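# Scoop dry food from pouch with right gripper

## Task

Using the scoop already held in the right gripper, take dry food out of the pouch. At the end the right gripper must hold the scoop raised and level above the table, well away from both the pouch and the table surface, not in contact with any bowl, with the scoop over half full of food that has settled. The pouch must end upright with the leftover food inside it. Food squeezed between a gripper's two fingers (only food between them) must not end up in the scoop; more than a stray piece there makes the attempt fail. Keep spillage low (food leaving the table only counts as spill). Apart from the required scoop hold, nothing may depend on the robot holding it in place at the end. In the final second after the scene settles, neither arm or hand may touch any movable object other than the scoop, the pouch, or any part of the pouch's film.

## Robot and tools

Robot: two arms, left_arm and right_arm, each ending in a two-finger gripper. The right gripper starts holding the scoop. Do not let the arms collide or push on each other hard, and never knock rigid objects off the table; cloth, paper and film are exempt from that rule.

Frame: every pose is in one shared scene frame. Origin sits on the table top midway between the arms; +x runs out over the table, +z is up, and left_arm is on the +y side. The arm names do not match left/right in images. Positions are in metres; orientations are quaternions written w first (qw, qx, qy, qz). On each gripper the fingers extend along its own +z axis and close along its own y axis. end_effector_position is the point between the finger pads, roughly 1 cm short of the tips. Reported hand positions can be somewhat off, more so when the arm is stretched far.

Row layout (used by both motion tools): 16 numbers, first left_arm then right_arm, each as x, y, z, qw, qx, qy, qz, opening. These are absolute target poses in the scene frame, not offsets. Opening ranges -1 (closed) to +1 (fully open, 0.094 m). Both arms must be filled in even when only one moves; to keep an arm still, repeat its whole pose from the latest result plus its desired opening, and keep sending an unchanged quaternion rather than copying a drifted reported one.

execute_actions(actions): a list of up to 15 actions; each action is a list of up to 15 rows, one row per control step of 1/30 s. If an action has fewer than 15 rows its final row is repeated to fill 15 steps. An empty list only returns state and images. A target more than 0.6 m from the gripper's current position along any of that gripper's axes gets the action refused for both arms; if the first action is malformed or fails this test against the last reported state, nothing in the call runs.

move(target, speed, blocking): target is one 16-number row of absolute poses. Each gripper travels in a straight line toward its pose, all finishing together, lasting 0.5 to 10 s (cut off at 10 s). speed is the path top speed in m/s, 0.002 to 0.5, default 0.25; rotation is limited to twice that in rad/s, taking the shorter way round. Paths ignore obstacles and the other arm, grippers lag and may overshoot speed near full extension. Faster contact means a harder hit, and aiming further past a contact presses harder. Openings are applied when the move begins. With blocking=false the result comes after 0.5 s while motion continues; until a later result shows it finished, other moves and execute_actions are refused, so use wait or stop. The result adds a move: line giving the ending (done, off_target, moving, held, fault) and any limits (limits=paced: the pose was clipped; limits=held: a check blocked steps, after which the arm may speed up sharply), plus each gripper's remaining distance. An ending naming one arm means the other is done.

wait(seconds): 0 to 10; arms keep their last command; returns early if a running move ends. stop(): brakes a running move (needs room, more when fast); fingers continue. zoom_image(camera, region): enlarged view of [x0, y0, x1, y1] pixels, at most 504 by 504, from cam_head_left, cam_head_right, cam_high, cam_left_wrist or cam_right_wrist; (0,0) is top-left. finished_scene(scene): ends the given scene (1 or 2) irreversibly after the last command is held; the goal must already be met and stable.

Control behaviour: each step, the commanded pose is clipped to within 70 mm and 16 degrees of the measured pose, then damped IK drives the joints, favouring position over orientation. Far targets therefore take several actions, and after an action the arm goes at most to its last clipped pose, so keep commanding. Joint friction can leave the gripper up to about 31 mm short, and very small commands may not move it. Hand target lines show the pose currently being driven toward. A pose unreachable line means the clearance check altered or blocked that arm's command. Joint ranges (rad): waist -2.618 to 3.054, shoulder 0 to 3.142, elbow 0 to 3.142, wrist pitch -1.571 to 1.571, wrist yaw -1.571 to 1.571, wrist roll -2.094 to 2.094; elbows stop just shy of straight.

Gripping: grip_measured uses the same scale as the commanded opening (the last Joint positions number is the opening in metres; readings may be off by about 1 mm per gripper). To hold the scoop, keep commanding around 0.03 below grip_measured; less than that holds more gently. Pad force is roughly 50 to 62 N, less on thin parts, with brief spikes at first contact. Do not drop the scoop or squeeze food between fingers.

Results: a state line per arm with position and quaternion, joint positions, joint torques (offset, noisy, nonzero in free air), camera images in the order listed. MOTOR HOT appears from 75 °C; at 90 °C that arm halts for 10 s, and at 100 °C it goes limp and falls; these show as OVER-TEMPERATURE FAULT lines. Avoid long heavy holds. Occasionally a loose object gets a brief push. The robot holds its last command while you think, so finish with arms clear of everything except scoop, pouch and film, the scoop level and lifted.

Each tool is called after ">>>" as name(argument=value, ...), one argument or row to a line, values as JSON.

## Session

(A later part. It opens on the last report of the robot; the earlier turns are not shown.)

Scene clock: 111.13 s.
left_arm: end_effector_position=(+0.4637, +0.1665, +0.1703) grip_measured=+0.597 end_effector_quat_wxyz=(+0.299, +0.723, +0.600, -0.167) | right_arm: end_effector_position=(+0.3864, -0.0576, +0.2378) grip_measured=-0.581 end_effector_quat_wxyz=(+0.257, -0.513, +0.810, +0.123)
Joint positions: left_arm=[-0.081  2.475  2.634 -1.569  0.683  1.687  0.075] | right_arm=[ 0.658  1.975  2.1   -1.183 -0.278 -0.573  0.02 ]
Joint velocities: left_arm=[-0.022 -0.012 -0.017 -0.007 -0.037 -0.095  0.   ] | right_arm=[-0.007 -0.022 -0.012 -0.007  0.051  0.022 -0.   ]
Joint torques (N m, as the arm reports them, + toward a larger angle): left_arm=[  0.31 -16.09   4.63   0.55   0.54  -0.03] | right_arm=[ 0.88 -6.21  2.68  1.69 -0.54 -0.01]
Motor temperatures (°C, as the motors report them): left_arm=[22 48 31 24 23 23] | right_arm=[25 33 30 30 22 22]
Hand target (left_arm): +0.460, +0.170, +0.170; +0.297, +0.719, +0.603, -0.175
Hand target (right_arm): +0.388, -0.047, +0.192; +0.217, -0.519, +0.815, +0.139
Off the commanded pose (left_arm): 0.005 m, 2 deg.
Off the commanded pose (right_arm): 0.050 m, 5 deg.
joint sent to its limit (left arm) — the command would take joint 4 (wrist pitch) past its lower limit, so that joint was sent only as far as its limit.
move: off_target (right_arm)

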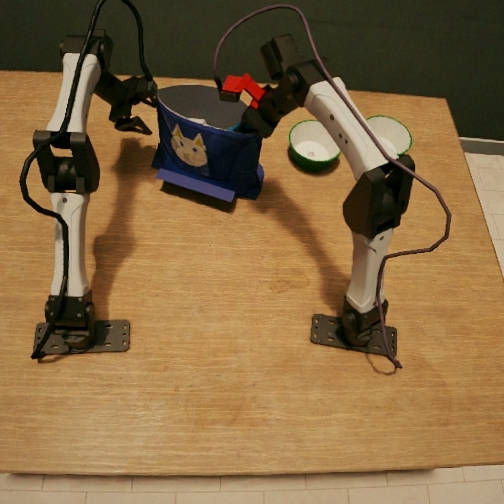

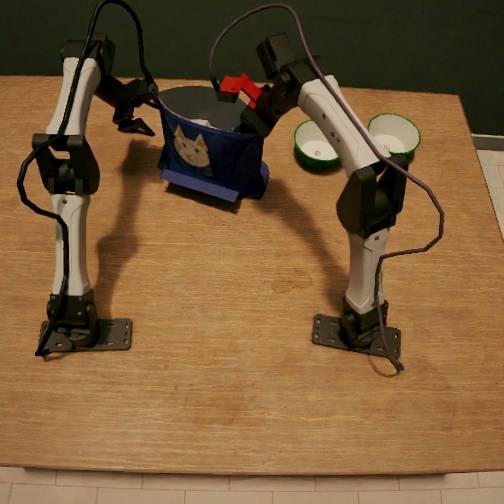

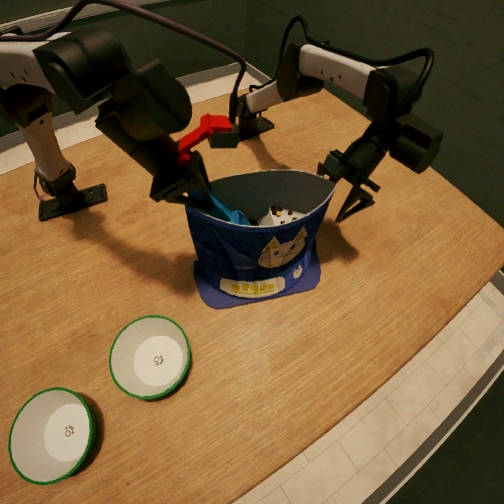

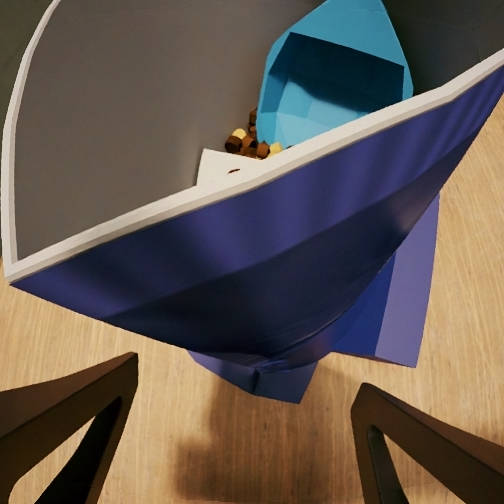

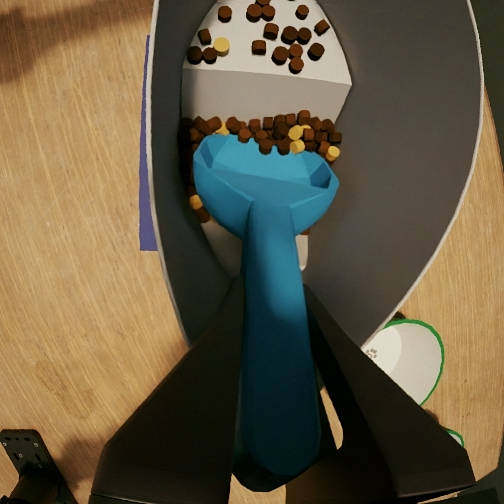

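>>> move(
  target=[0.46,0.15,0.17,0.29,0.72,0.6,-0.18,0.6,0.385,-0.045,0.245,0.07,-0.535,0.84,0.047,-0.65],
  speed=0.05,
)

>>> move(
  target=[0.46,0.15,0.17,0.29,0.72,0.6,-0.18,0.6,0.395,-0.02,0.17,0.07,-0.535,0.84,0.047,-0.65],
  speed=0.04,
)

Scene clock: 120.17 s.
left_arm: end_effector_position=(+0.4609, +0.1553, +0.1703) grip_measured=+0.597 end_effector_quat_wxyz=(+0.294, +0.720, +0.604, -0.176) | right_arm: end_effector_position=(+0.3841, -0.0473, +0.2565) grip_measured=-0.581 end_effector_quat_wxyz=(+0.214, -0.519, +0.825, +0.061)
Joint positions: left_arm=[-0.104  2.475  2.634 -1.569  0.683  1.654  0.075] | right_arm=[ 0.734  2.229  2.655 -1.564 -0.122 -0.538  0.02 ]
Joint velocities: left_arm=[ 0.002  0.002 -0.022  0.037  0.007  0.022 -0.001] | right_arm=[-0.012 -0.012 -0.012  0.007 -0.007 -0.022 -0.001]
Joint torques (N m, as the arm reports them, + toward a larger angle): left_arm=[ -1.09 -14.69   7.26   0.51   0.45  -0.17] | right_arm=[  0.86 -10.14   8.28   0.96   0.06   0.08]
Motor temperatures (°C, as the motors report them): left_arm=[22 50 31 24 22 23] | right_arm=[25 33 30 30 22 22]
Hand target (left_arm): +0.460, +0.150, +0.170; +0.292, +0.721, +0.602, -0.179
Hand target (right_arm): +0.384, -0.046, +0.244; +0.195, -0.521, +0.829, +0.055
Off the commanded pose (left_arm): 0.005 m, 1 deg.
Off the commanded pose (right_arm): 0.012 m, 17 deg; orientation clipped at the last step of the last action.
joint sent to its limit (left arm) — the command would take joint 4 (wrist pitch) past its lower limit, so that joint was sent only as far as its limit.
joint sent to its limit (right arm) — the command would take joint 4 (wrist pitch) past its lower limit, so that joint was sent only as far as its limit.
move: off_target (right_arm); limits=paced

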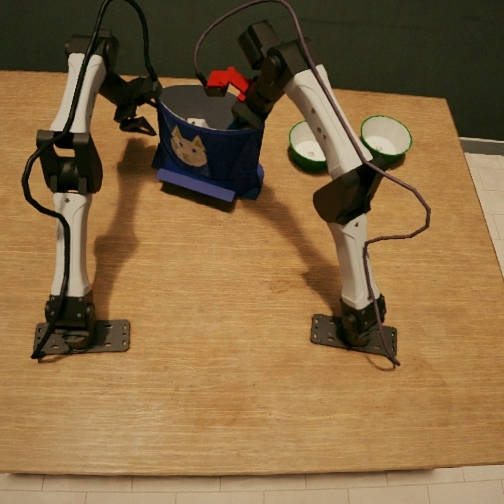

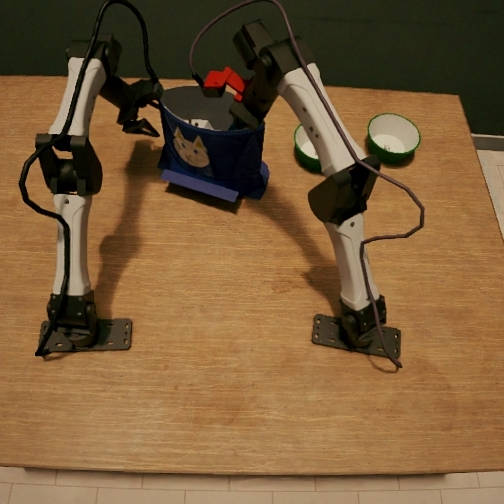

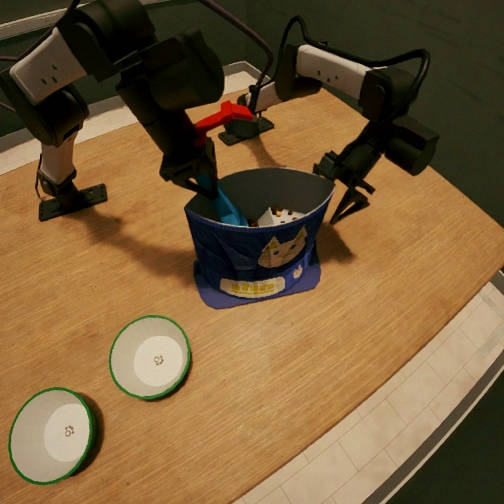

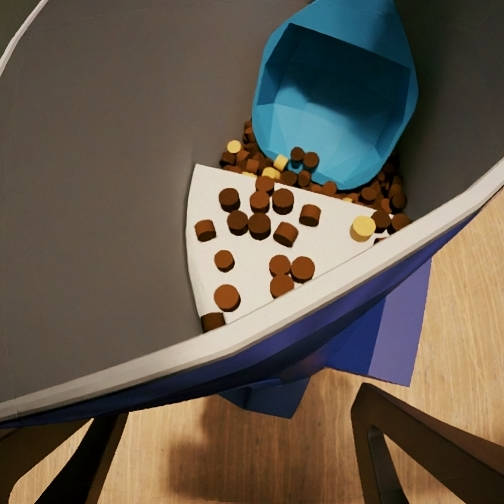

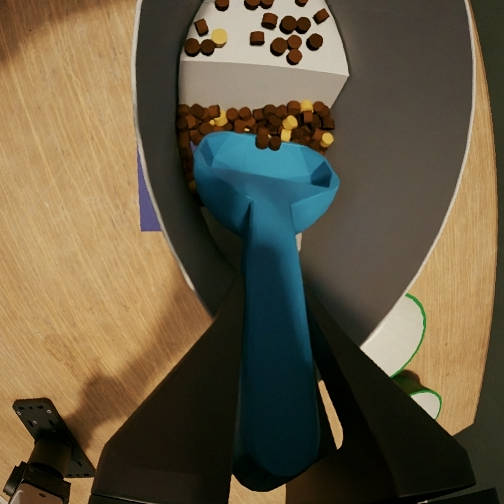

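Scene clock: 124.07 s.
left_arm: end_effector_position=(+0.4609, +0.1553, +0.1703) grip_measured=+0.597 end_effector_quat_wxyz=(+0.294, +0.720, +0.604, -0.176) | right_arm: end_effector_position=(+0.3900, -0.0371, +0.2466) grip_measured=-0.581 end_effector_quat_wxyz=(+0.212, -0.521, +0.825, +0.054)
Joint positions: left_arm=[-0.104  2.475  2.634 -1.569  0.683  1.653  0.075] | right_arm=[ 0.753  2.288  2.718 -1.572 -0.101 -0.528  0.02 ]
Joint velocities: left_arm=[-0.002  0.012  0.007 -0.066  0.051  0.037 -0.   ] | right_arm=[ 0.002  0.007  0.017  0.022  0.051  0.022 -0.001]
Joint torques (N m, as the arm reports them, + toward a larger angle): left_arm=[ -1.19 -14.53   7.1    0.54   0.43  -0.14] | right_arm=[ 1.9  -4.04  3.26  1.05 -0.01  0.13]
Motor temperatures (°C, as the motors report them): left_arm=[22 51 31 24 22 23] | right_arm=[25 33 30 30 22 22]
Hand target (left_arm): +0.460, +0.150, +0.170; +0.292, +0.721, +0.602, -0.179
Hand target (right_arm): +0.388, -0.027, +0.181; +0.131, -0.529, +0.837, +0.050
Off the commanded pose (left_arm): 0.005 m, 1 deg.
Off the commanded pose (right_arm): 0.079 m, 16 deg; position and orientation clipped at the last step of the last action.
joint sent to its limit (left arm) — the command would take joint 4 (wrist pitch) past its lower limit, so that joint was sent only as far as its limit.
joint sent to its limit (right arm) — the command would take joint 4 (wrist pitch) past its lower limit, so that joint was sent only as far as its limit.
move: off_target (right_arm); limits=paced

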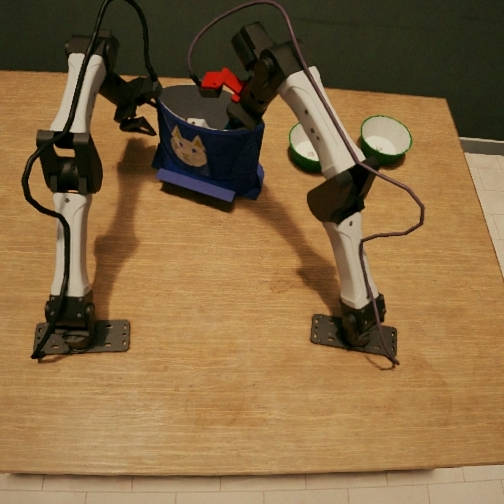

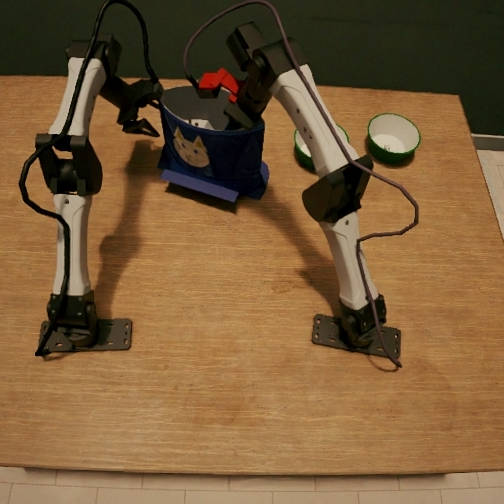

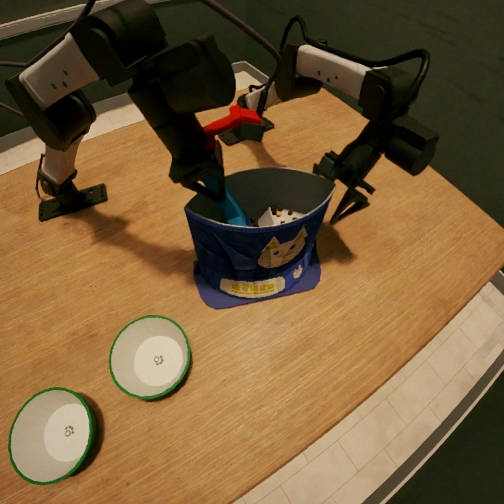

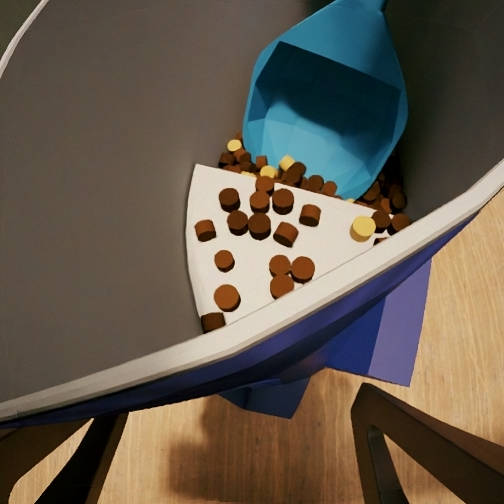

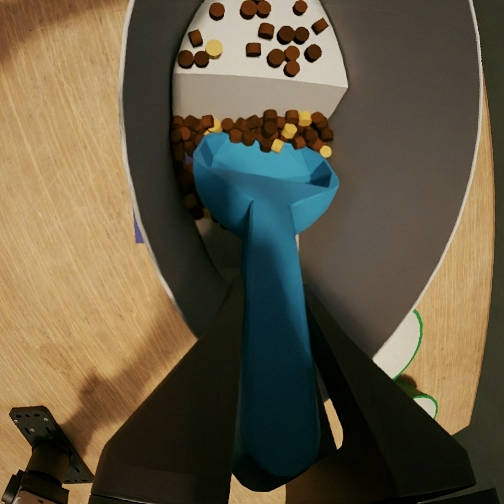

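>>> move(
  target=[0.46,0.15,0.17,0.29,0.72,0.6,-0.18,0.6,0.38,-0.06,0.28,0.146,-0.529,0.83,0.093,-0.65],
  speed=0.05,
)

>>> move(
  target=[0.46,0.15,0.17,0.29,0.72,0.6,-0.18,0.6,0.355,-0.115,0.26,0.146,-0.529,0.83,0.093,-0.65],
  speed=0.04,
)

>>> move(
  target=[0.46,0.15,0.17,0.29,0.72,0.6,-0.18,0.6,0.37,-0.08,0.2,0.146,-0.529,0.83,0.093,-0.65],
  speed=0.03,
)

Scene clock: 135.83 s.
left_arm: end_effector_position=(+0.4609, +0.1553, +0.1703) grip_measured=+0.597 end_effector_quat_wxyz=(+0.294, +0.720, +0.604, -0.176) | right_arm: end_effector_position=(+0.3816, -0.0560, +0.2781) grip_measured=-0.581 end_effector_quat_wxyz=(+0.235, -0.514, +0.820, +0.090)
Joint positions: left_arm=[-0.104  2.475  2.634 -1.569  0.683  1.653  0.075] | right_arm=[ 0.695  2.198  2.68  -1.58  -0.194 -0.554  0.02 ]
Joint velocities: left_arm=[-0.007  0.002 -0.007  0.022  0.051  0.037  0.   ] | right_arm=[ 0.007 -0.002  0.002  0.037  0.037  0.022 -0.001]
Joint torques (N m, as the arm reports them, + toward a larger angle): left_arm=[ -1.17 -14.55   7.26   0.56   0.41  -0.13] | right_arm=[ -0.69 -13.41   5.51   1.17  -0.36  -0.04]
Motor temperatures (°C, as the motors report them): left_arm=[22 52 31 24 22 23] | right_arm=[25 33 30 30 22 22]
Hand target (left_arm): +0.460, +0.150, +0.170; +0.292, +0.721, +0.602, -0.179
Hand target (right_arm): +0.379, -0.060, +0.279; +0.232, -0.514, +0.820, +0.095
Off the commanded pose (left_arm): 0.005 m, 1 deg.
Off the commanded pose (right_arm): 0.005 m, 10 deg.
joint sent to its limit (left arm) — the command would take joint 4 (wrist pitch) past its lower limit, so that joint was sent only as far as its limit.
joint sent to its limit (right arm) — the command would take joint 4 (wrist pitch) past its lower limit, so that joint was sent only as far as its limit.
move: off_target (right_arm)

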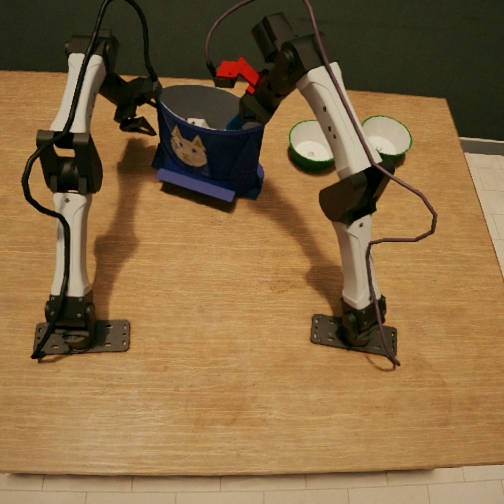

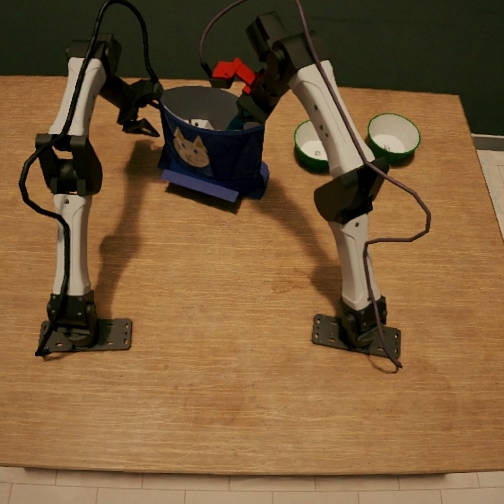

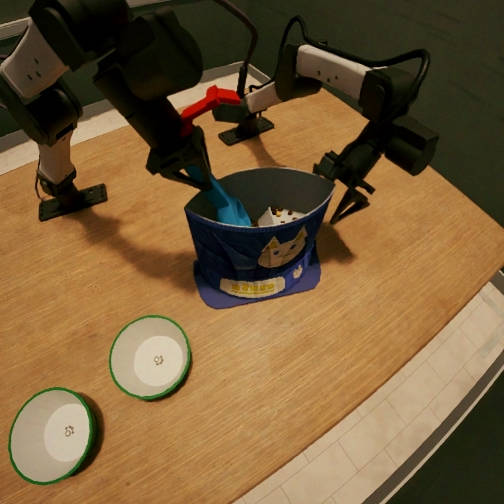

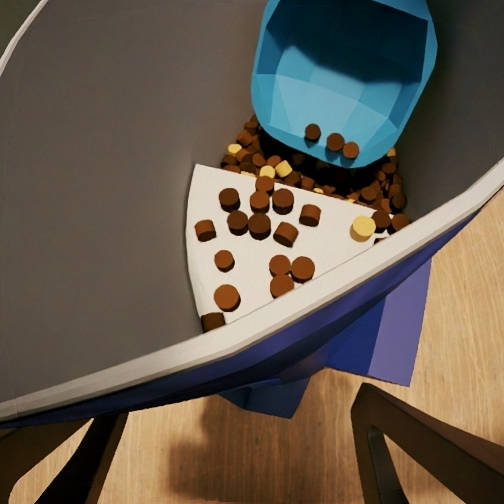

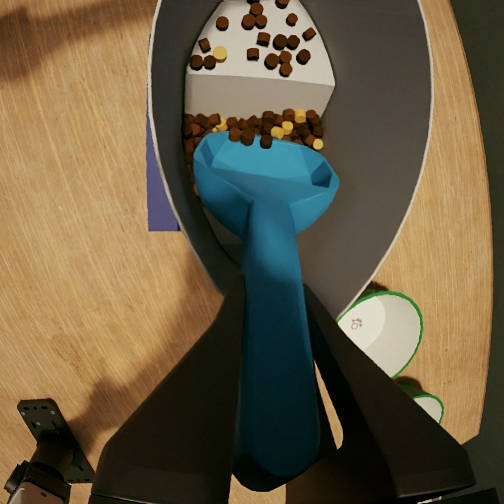

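Scene clock: 138.33 s.
left_arm: end_effector_position=(+0.4609, +0.1553, +0.1703) grip_measured=+0.597 end_effector_quat_wxyz=(+0.294, +0.720, +0.604, -0.176) | right_arm: end_effector_position=(+0.3734, -0.0889, +0.2702) grip_measured=-0.581 end_effector_quat_wxyz=(+0.224, -0.530, +0.812, +0.102)
Joint positions: left_arm=[-0.104  2.475  2.634 -1.569  0.683  1.653  0.075] | right_arm=[ 0.617  2.038  2.382 -1.486 -0.258 -0.659  0.02 ]
Joint velocities: left_arm=[-0.022  0.007 -0.017 -0.081 -0.051  0.022 -0.   ] | right_arm=[-0.007  0.027 -0.012  0.022  0.11  -0.037  0.   ]
Joint torques (N m, as the arm reports them, + toward a larger angle): left_arm=[ -1.27 -14.64   7.29   0.52   0.45  -0.14] | right_arm=[ -1.71 -12.92   5.16   0.22   0.09  -0.05]
Motor temperatures (°C, as the motors report them): left_arm=[22 52 31 24 22 23] | right_arm=[25 34 30 30 22 22]
Hand target (left_arm): +0.460, +0.150, +0.170; +0.292, +0.721, +0.602, -0.179
Hand target (right_arm): +0.356, -0.112, +0.261; +0.174, -0.524, +0.829, +0.093
Off the commanded pose (left_arm): 0.005 m, 1 deg.
Off the commanded pose (right_arm): 0.034 m, 9 deg.
joint sent to its limit (left arm) — the command would take joint 4 (wrist pitch) past its lower limit, so that joint was sent only as far as its limit.
joint sent to its limit (right arm) — the command would take joint 4 (wrist pitch) past its lower limit, so that joint was sent only as far as its limit.
move: off_target (right_arm)

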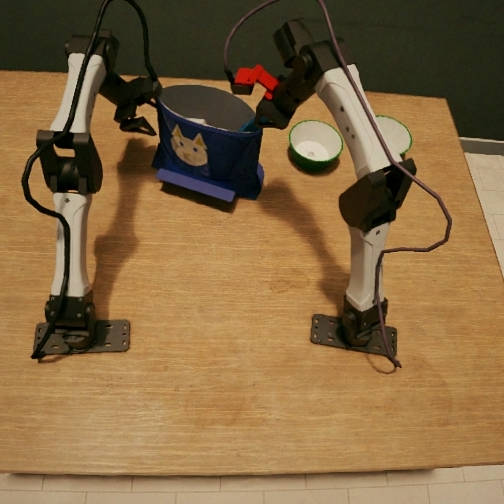

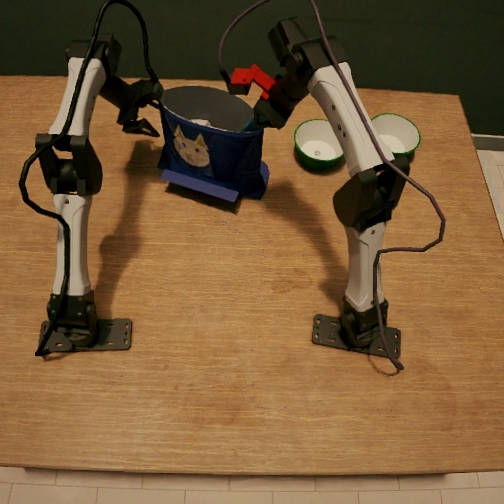

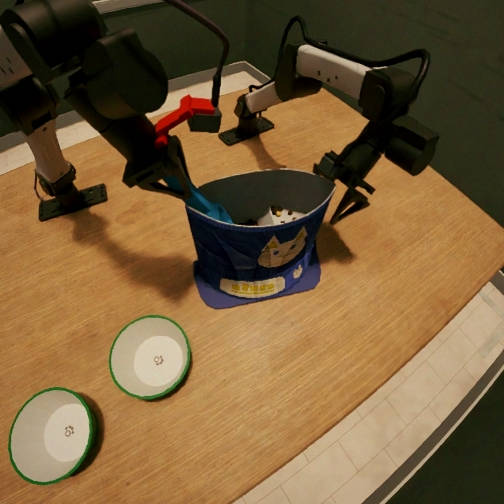

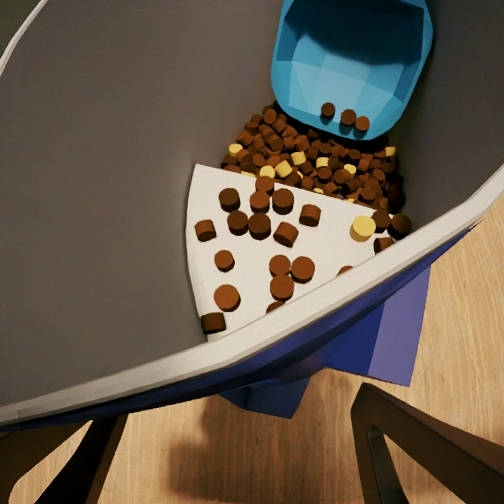

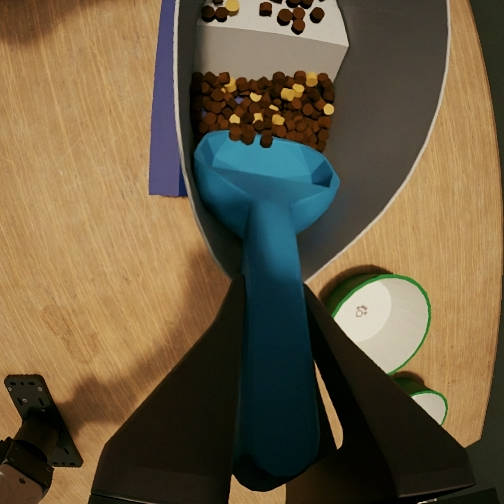

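Scene clock: 141.23 s.
left_arm: end_effector_position=(+0.4609, +0.1553, +0.1703) grip_measured=+0.597 end_effector_quat_wxyz=(+0.294, +0.720, +0.604, -0.176) | right_arm: end_effector_position=(+0.3844, -0.0717, +0.2472) grip_measured=-0.581 end_effector_quat_wxyz=(+0.230, -0.529, +0.811, +0.102)
Joint positions: left_arm=[-0.104  2.475  2.634 -1.569  0.683  1.653  0.075] | right_arm=[ 0.644  2.038  2.27  -1.355 -0.247 -0.631  0.02 ]
Joint velocities: left_arm=[-0.022  0.012 -0.007 -0.081  0.007  0.022  0.001] | right_arm=[ 0.002 -0.017  0.022  0.007  0.022 -0.007 -0.001]
Joint torques (N m, as the arm reports them, + toward a larger angle): left_arm=[ -1.14 -14.58   7.33   0.53   0.48  -0.14] | right_arm=[ 1.03 -7.62  3.93  0.49  0.23  0.08]
Motor temperatures (°C, as the motors report them): left_arm=[22 53 32 24 22 23] | right_arm=[25 34 29 29 22 22]
Hand target (left_arm): +0.460, +0.150, +0.170; +0.292, +0.721, +0.602, -0.179
Hand target (right_arm): +0.370, -0.080, +0.204; +0.147, -0.530, +0.830, +0.093
Off the commanded pose (left_arm): 0.005 m, 1 deg.
Off the commanded pose (right_arm): 0.050 m, 10 deg.
joint sent to its limit (left arm) — the command would take joint 4 (wrist pitch) past its lower limit, so that joint was sent only as far as its limit.
move: off_target (right_arm)

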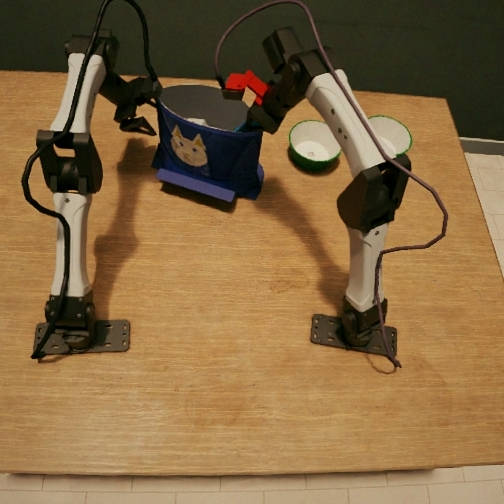

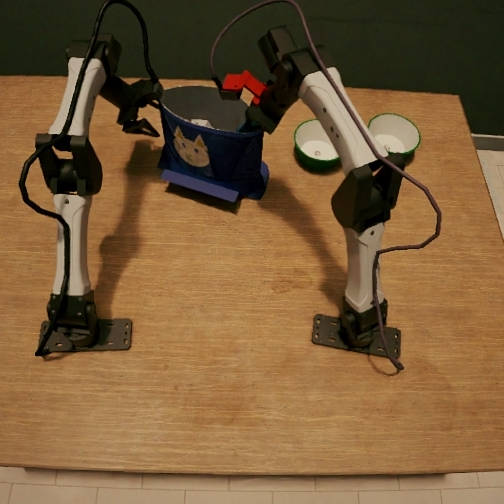

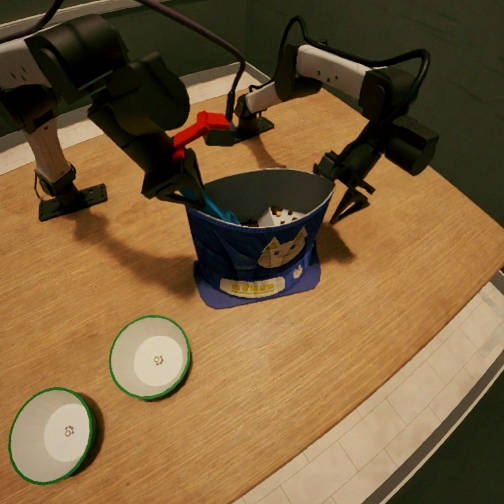

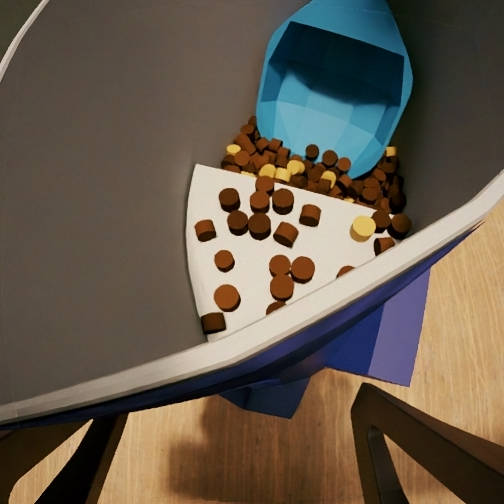

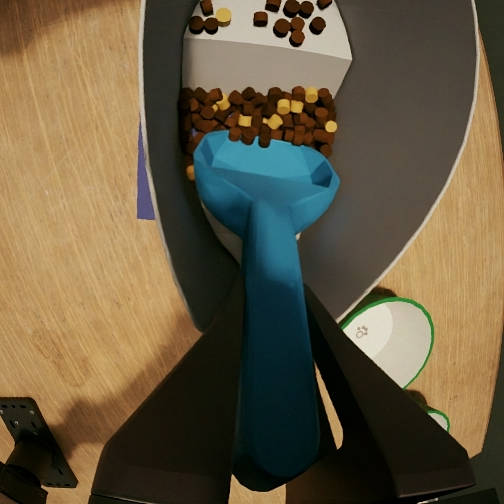

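>>> move(
  target=[0.47,0.135,0.15,0.29,0.72,0.6,-0.18,0.6,0.37,-0.09,0.26,0.218,-0.519,0.815,0.139,-0.65],
  speed=0.05,
)

>>> move(
  target=[0.47,0.135,0.15,0.29,0.72,0.6,-0.18,-1,0.37,-0.09,0.26,0.218,-0.519,0.815,0.139,-0.65],
)

>>> move(
  target=[0.43,0.05,0.26,0.29,0.72,0.6,-0.18,-1,0.34,-0.155,0.23,0.29,-0.505,0.79,0.184,-0.65],
  speed=0.03,
)

Scene clock: 151.30 s.
left_arm: end_effector_position=(+0.4690, +0.1394, +0.1676) grip_measured=+0.597 end_effector_quat_wxyz=(+0.305, +0.722, +0.597, -0.171) | right_arm: end_effector_position=(+0.3804, -0.0824, +0.2590) grip_measured=-0.581 end_effector_quat_wxyz=(+0.235, -0.519, +0.811, +0.132)
Joint positions: left_arm=[-0.133  2.486  2.634 -1.512  0.689  1.621  0.075] | right_arm=[ 0.6    2.013  2.27  -1.38  -0.323 -0.641  0.02 ]
Joint velocities: left_arm=[-0.007  0.007  0.002 -0.022  0.007 -0.066  0.001] | right_arm=[ 0.007  0.002 -0.017  0.022 -0.007 -0.022 -0.   ]
Joint torques (N m, as the arm reports them, + toward a larger angle): left_arm=[ -1.13 -12.98   5.95   0.9    0.26  -0.19] | right_arm=[ -0.75 -12.53   7.7    0.66  -0.41  -0.03]
Motor temperatures (°C, as the motors report them): left_arm=[22 53 32 24 22 23] | right_arm=[25 35 29 29 22 22]
Hand target (left_arm): +0.470, +0.135, +0.150; +0.291, +0.722, +0.601, -0.181
Hand target (right_arm): +0.370, -0.090, +0.260; +0.219, -0.518, +0.815, +0.139
Off the commanded pose (left_arm): 0.018 m, 2 deg.
Off the commanded pose (right_arm): 0.013 m, 2 deg.
move: off_target (left_arm, right_arm)

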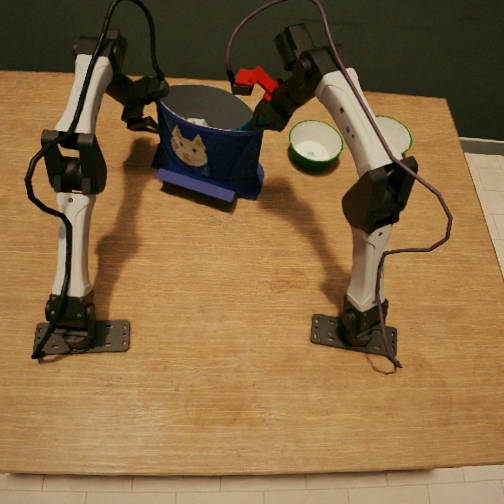

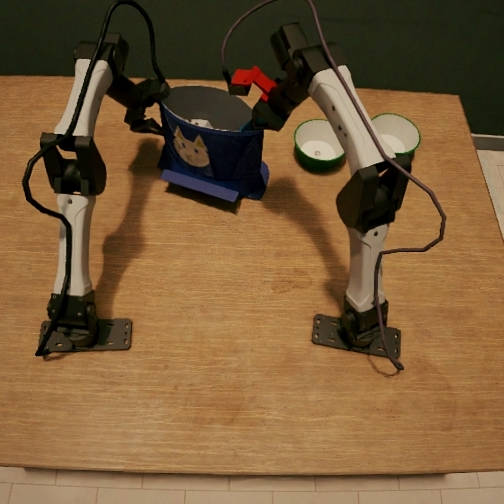

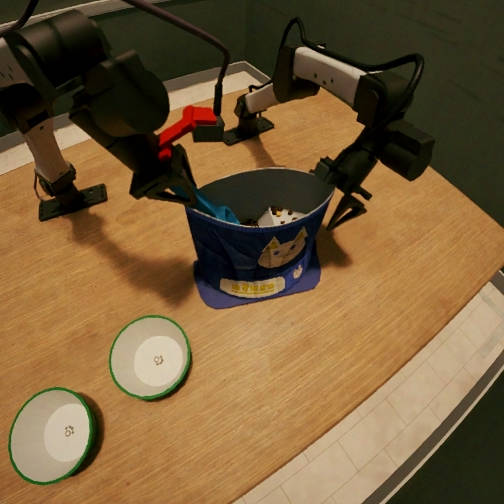

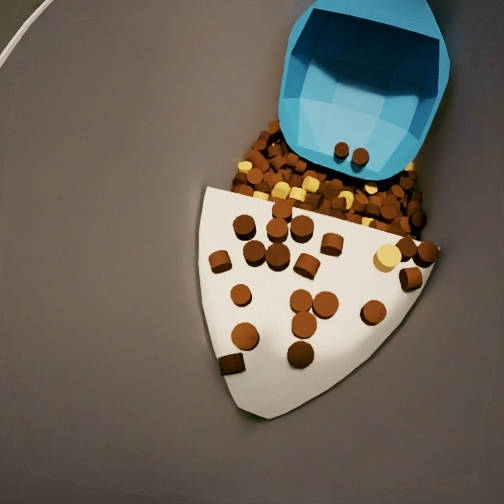

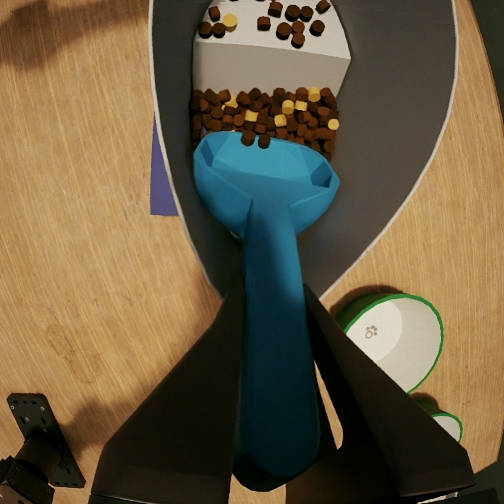

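Scene clock: 152.00 s.
left_arm: end_effector_position=(+0.4666, +0.1401, +0.1649) grip_measured=-0.959 end_effector_quat_wxyz=(+0.297, +0.721, +0.602, -0.175) | right_arm: end_effector_position=(+0.3802, -0.0821, +0.2591) grip_measured=-0.581 end_effector_quat_wxyz=(+0.235, -0.520, +0.810, +0.133)
Joint positions: left_arm=[-0.134  2.489  2.634 -1.525  0.681  1.617  0.002] | right_arm=[ 0.6    2.013  2.27  -1.38  -0.325 -0.642  0.02 ]
Joint velocities: left_arm=[-0.002 -0.007  0.012  0.051 -0.037  0.007  0.   ] | right_arm=[ 0.002  0.012 -0.002  0.051 -0.022 -0.022 -0.001]
Joint torques (N m, as the arm reports them, + toward a larger angle): left_arm=[ -1.04 -13.4    5.55   0.98   0.4   -0.09] | right_arm=[ -0.71 -12.36   7.96   0.68  -0.39  -0.04]
Motor temperatures (°C, as the motors report them): left_arm=[22 53 32 24 22 23] | right_arm=[25 35 29 29 22 22]
Hand target (left_arm): +0.470, +0.135, +0.150; +0.291, +0.722, +0.602, -0.181
Hand target (right_arm): +0.370, -0.090, +0.260; +0.219, -0.518, +0.815, +0.139
Off the commanded pose (left_arm): 0.016 m, 1 deg.
Off the commanded pose (right_arm): 0.013 m, 2 deg.
move: off_target (left_arm, right_arm)

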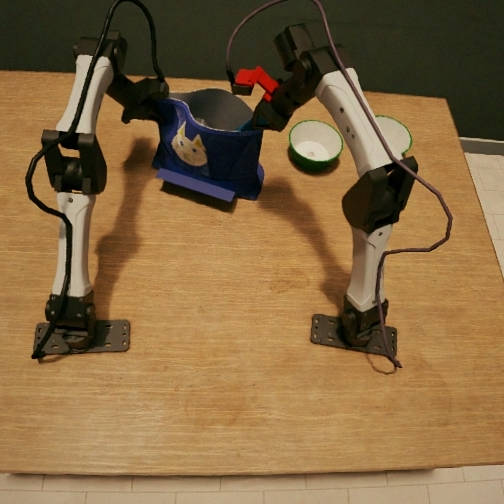

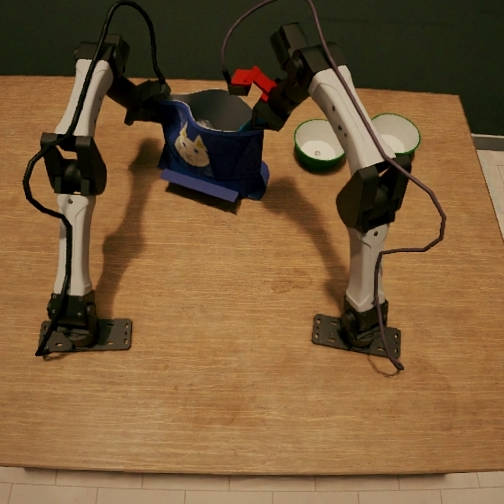

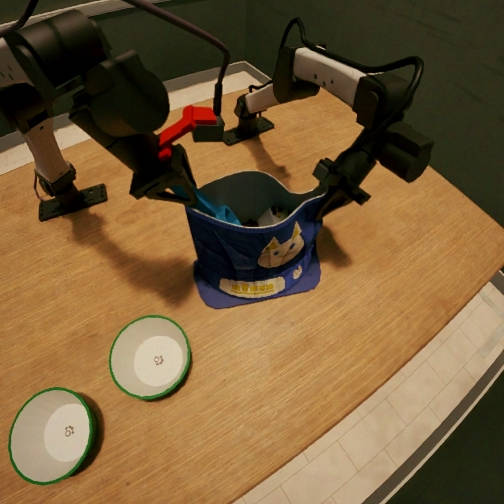

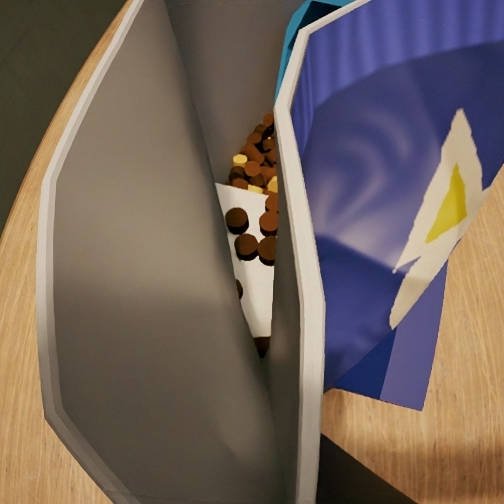

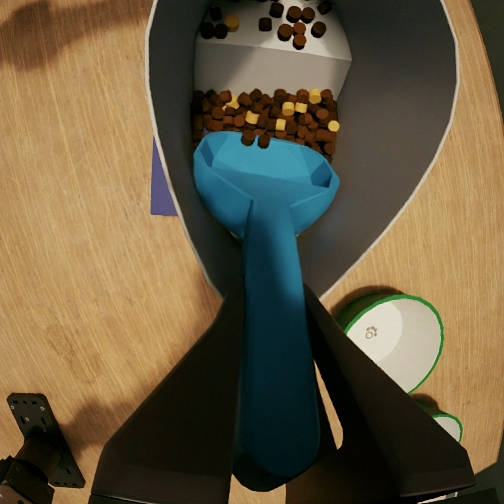

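Scene clock: 156.83 s.
left_arm: end_effector_position=(+0.4453, +0.0842, +0.1990) grip_measured=-0.959 end_effector_quat_wxyz=(+0.255, +0.704, +0.649, -0.134) | right_arm: end_effector_position=(+0.3522, -0.1435, +0.2561) grip_measured=-0.581 end_effector_quat_wxyz=(+0.336, -0.513, +0.769, +0.180)
Joint positions: left_arm=[-0.298  2.451  2.759 -1.575  0.509  1.342  0.002] | right_arm=[ 0.399  1.616  1.628 -1.005 -0.562 -0.782  0.02 ]
Joint velocities: left_arm=[-0.002 -0.002  0.002 -0.037  0.007 -0.037  0.001] | right_arm=[-0.002  0.002 -0.017  0.066  0.037 -0.007 -0.001]
Joint torques (N m, as the arm reports them, + toward a larger angle): left_arm=[ -2.45 -20.41   9.95   0.97   1.6   -0.16] | right_arm=[-0.77 -7.9   4.84  0.8  -0.12 -0.03]
Motor temperatures (°C, as the motors report them): left_arm=[22 57 33 24 23 23] | right_arm=[25 35 29 29 22 22]
Hand target (left_arm): +0.425, +0.054, +0.258; +0.327, +0.711, +0.602, -0.160
Hand target (right_arm): +0.340, -0.153, +0.232; +0.292, -0.506, +0.790, +0.183
Off the commanded pose (left_arm): 0.072 m, 9 deg.
Off the commanded pose (right_arm): 0.031 m, 6 deg.
joint sent to its limit (left arm) — the command would take joint 4 (wrist pitch) past its lower limit, so that joint was sent only as far as its limit.
move: off_target (left_arm, right_arm)

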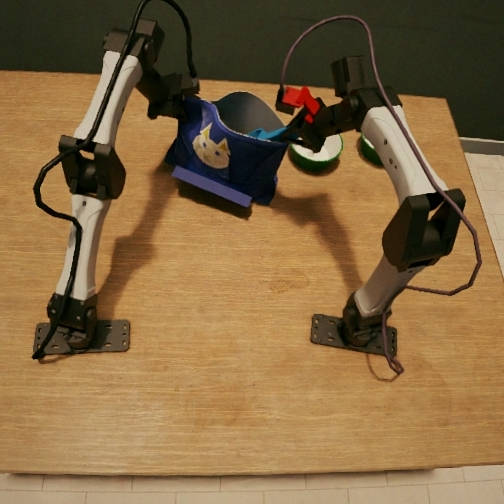

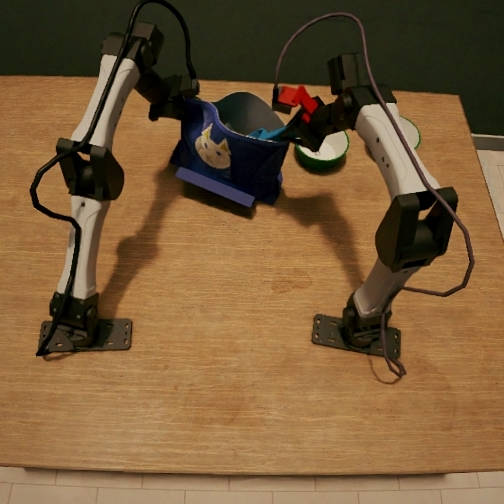

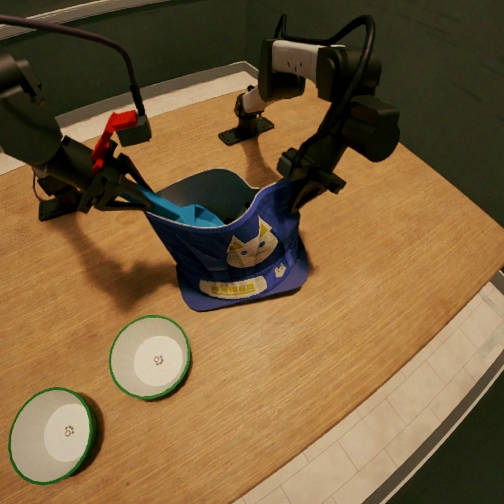

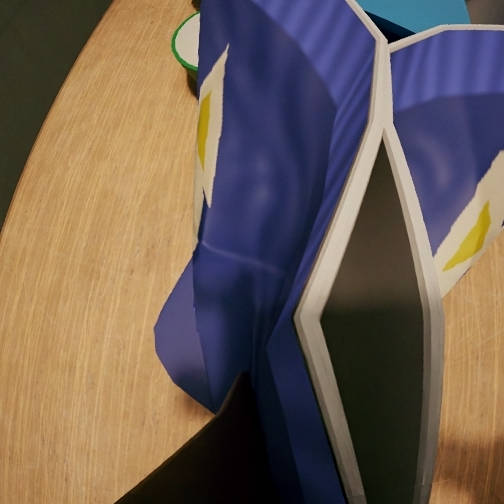

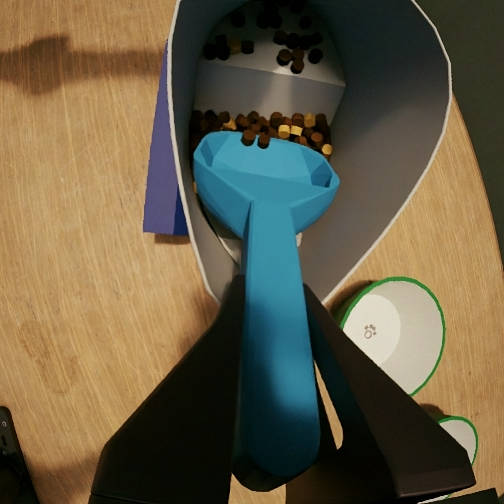

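>>> execute_actions(
  actions=[
    [[0.425,0.05,0.27,0.2,0.74,0.63,-0.12,-1,0.35,-0.14,0.28,0.29,-0.505,0.79,0.184,-0.65]],
    [[0.425,0.05,0.27,0.2,0.74,0.63,-0.12,-1,0.345,-0.14,0.28,0.218,-0.519,0.815,0.139,-0.65]],
    [[0.425,0.05,0.27,0.2,0.74,0.63,-0.12,-1,0.345,-0.14,0.27,0.146,-0.529,0.83,0.093,-0.65]],
    [[0.425,0.05,0.27,0.2,0.74,0.63,-0.12,-1,0.345,-0.14,0.25,0.146,-0.529,0.83,0.093,-0.65]],
    [[0.425,0.05,0.27,0.2,0.74,0.63,-0.12,-1,0.345,-0.14,0.23,0.146,-0.529,0.83,0.093,-0.65]],
  ],
)

Scene clock: 166.23 s.
left_arm: end_effector_position=(+0.4361, +0.0680, +0.2133) grip_measured=-0.959 end_effector_quat_wxyz=(+0.235, +0.711, +0.659, -0.067) | right_arm: end_effector_position=(+0.3575, -0.1322, +0.2599) grip_measured=-0.581 end_effector_quat_wxyz=(+0.206, -0.526, +0.819, +0.098)
Joint positions: left_arm=[-0.386  2.41   2.778 -1.575  0.34   1.266  0.002] | right_arm=[ 0.533  1.895  2.146 -1.449 -0.275 -0.732  0.02 ]
Joint velocities: left_arm=[ 0.002  0.012 -0.007 -0.022 -0.037 -0.051  0.001] | right_arm=[ 0.022 -0.002  0.007 -0.037 -0.081 -0.007 -0.001]
Joint torques (N m, as the arm reports them, + toward a larger angle): left_arm=[ -1.3  -20.24  10.08   1.18   1.02  -0.16] | right_arm=[ 0.7  -8.33  3.38  0.57  0.16 -0.05]
Motor temperatures (°C, as the motors report them): left_arm=[23 66 35 25 24 23] | right_arm=[25 35 30 29 22 22]
Hand target (left_arm): +0.421, +0.052, +0.268; +0.300, +0.714, +0.628, -0.073
Hand target (right_arm): +0.346, -0.140, +0.232; +0.146, -0.529, +0.830, +0.094
Off the commanded pose (left_arm): 0.060 m, 9 deg.
Off the commanded pose (right_arm): 0.033 m, 7 deg.
joint sent to its limit (left arm) — the command would take joint 4 (wrist pitch) past its lower limit, so that joint was sent only as far as its limit.

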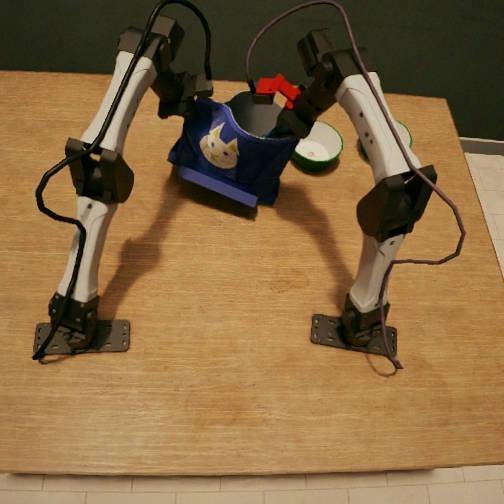

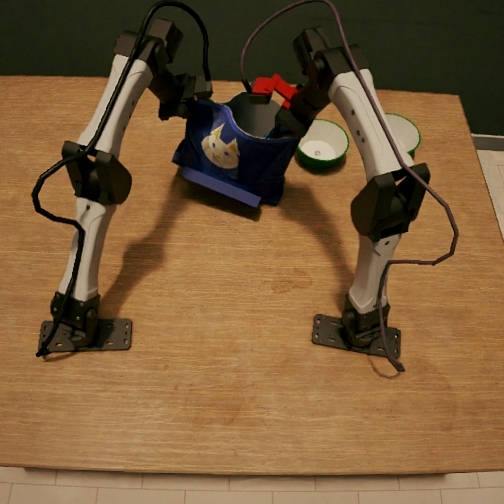

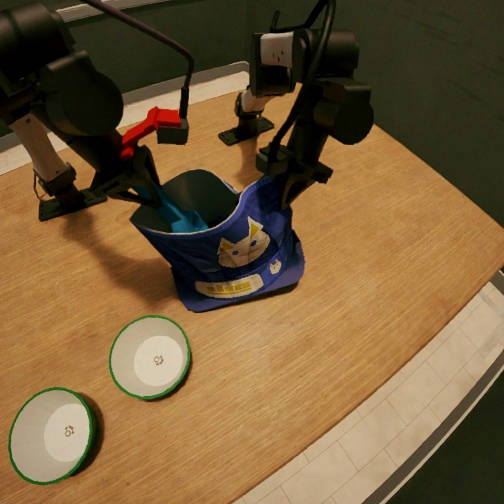

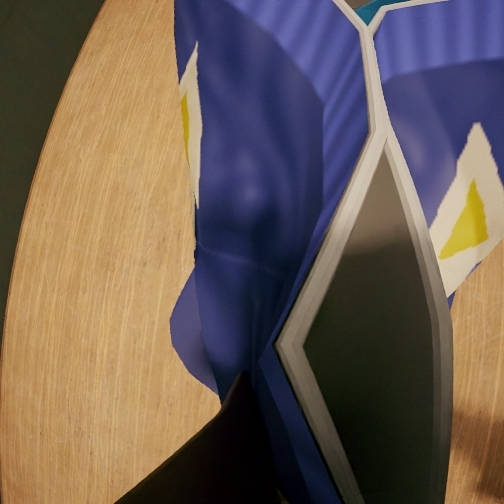

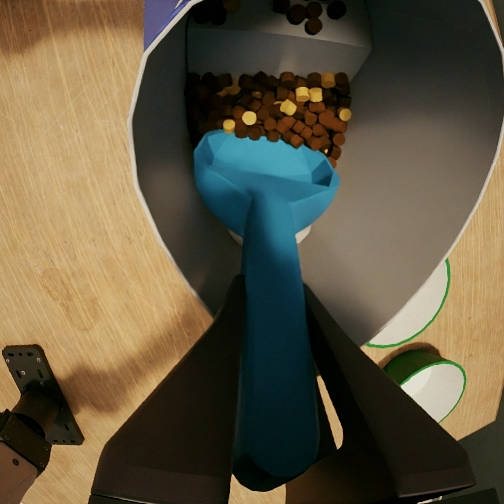

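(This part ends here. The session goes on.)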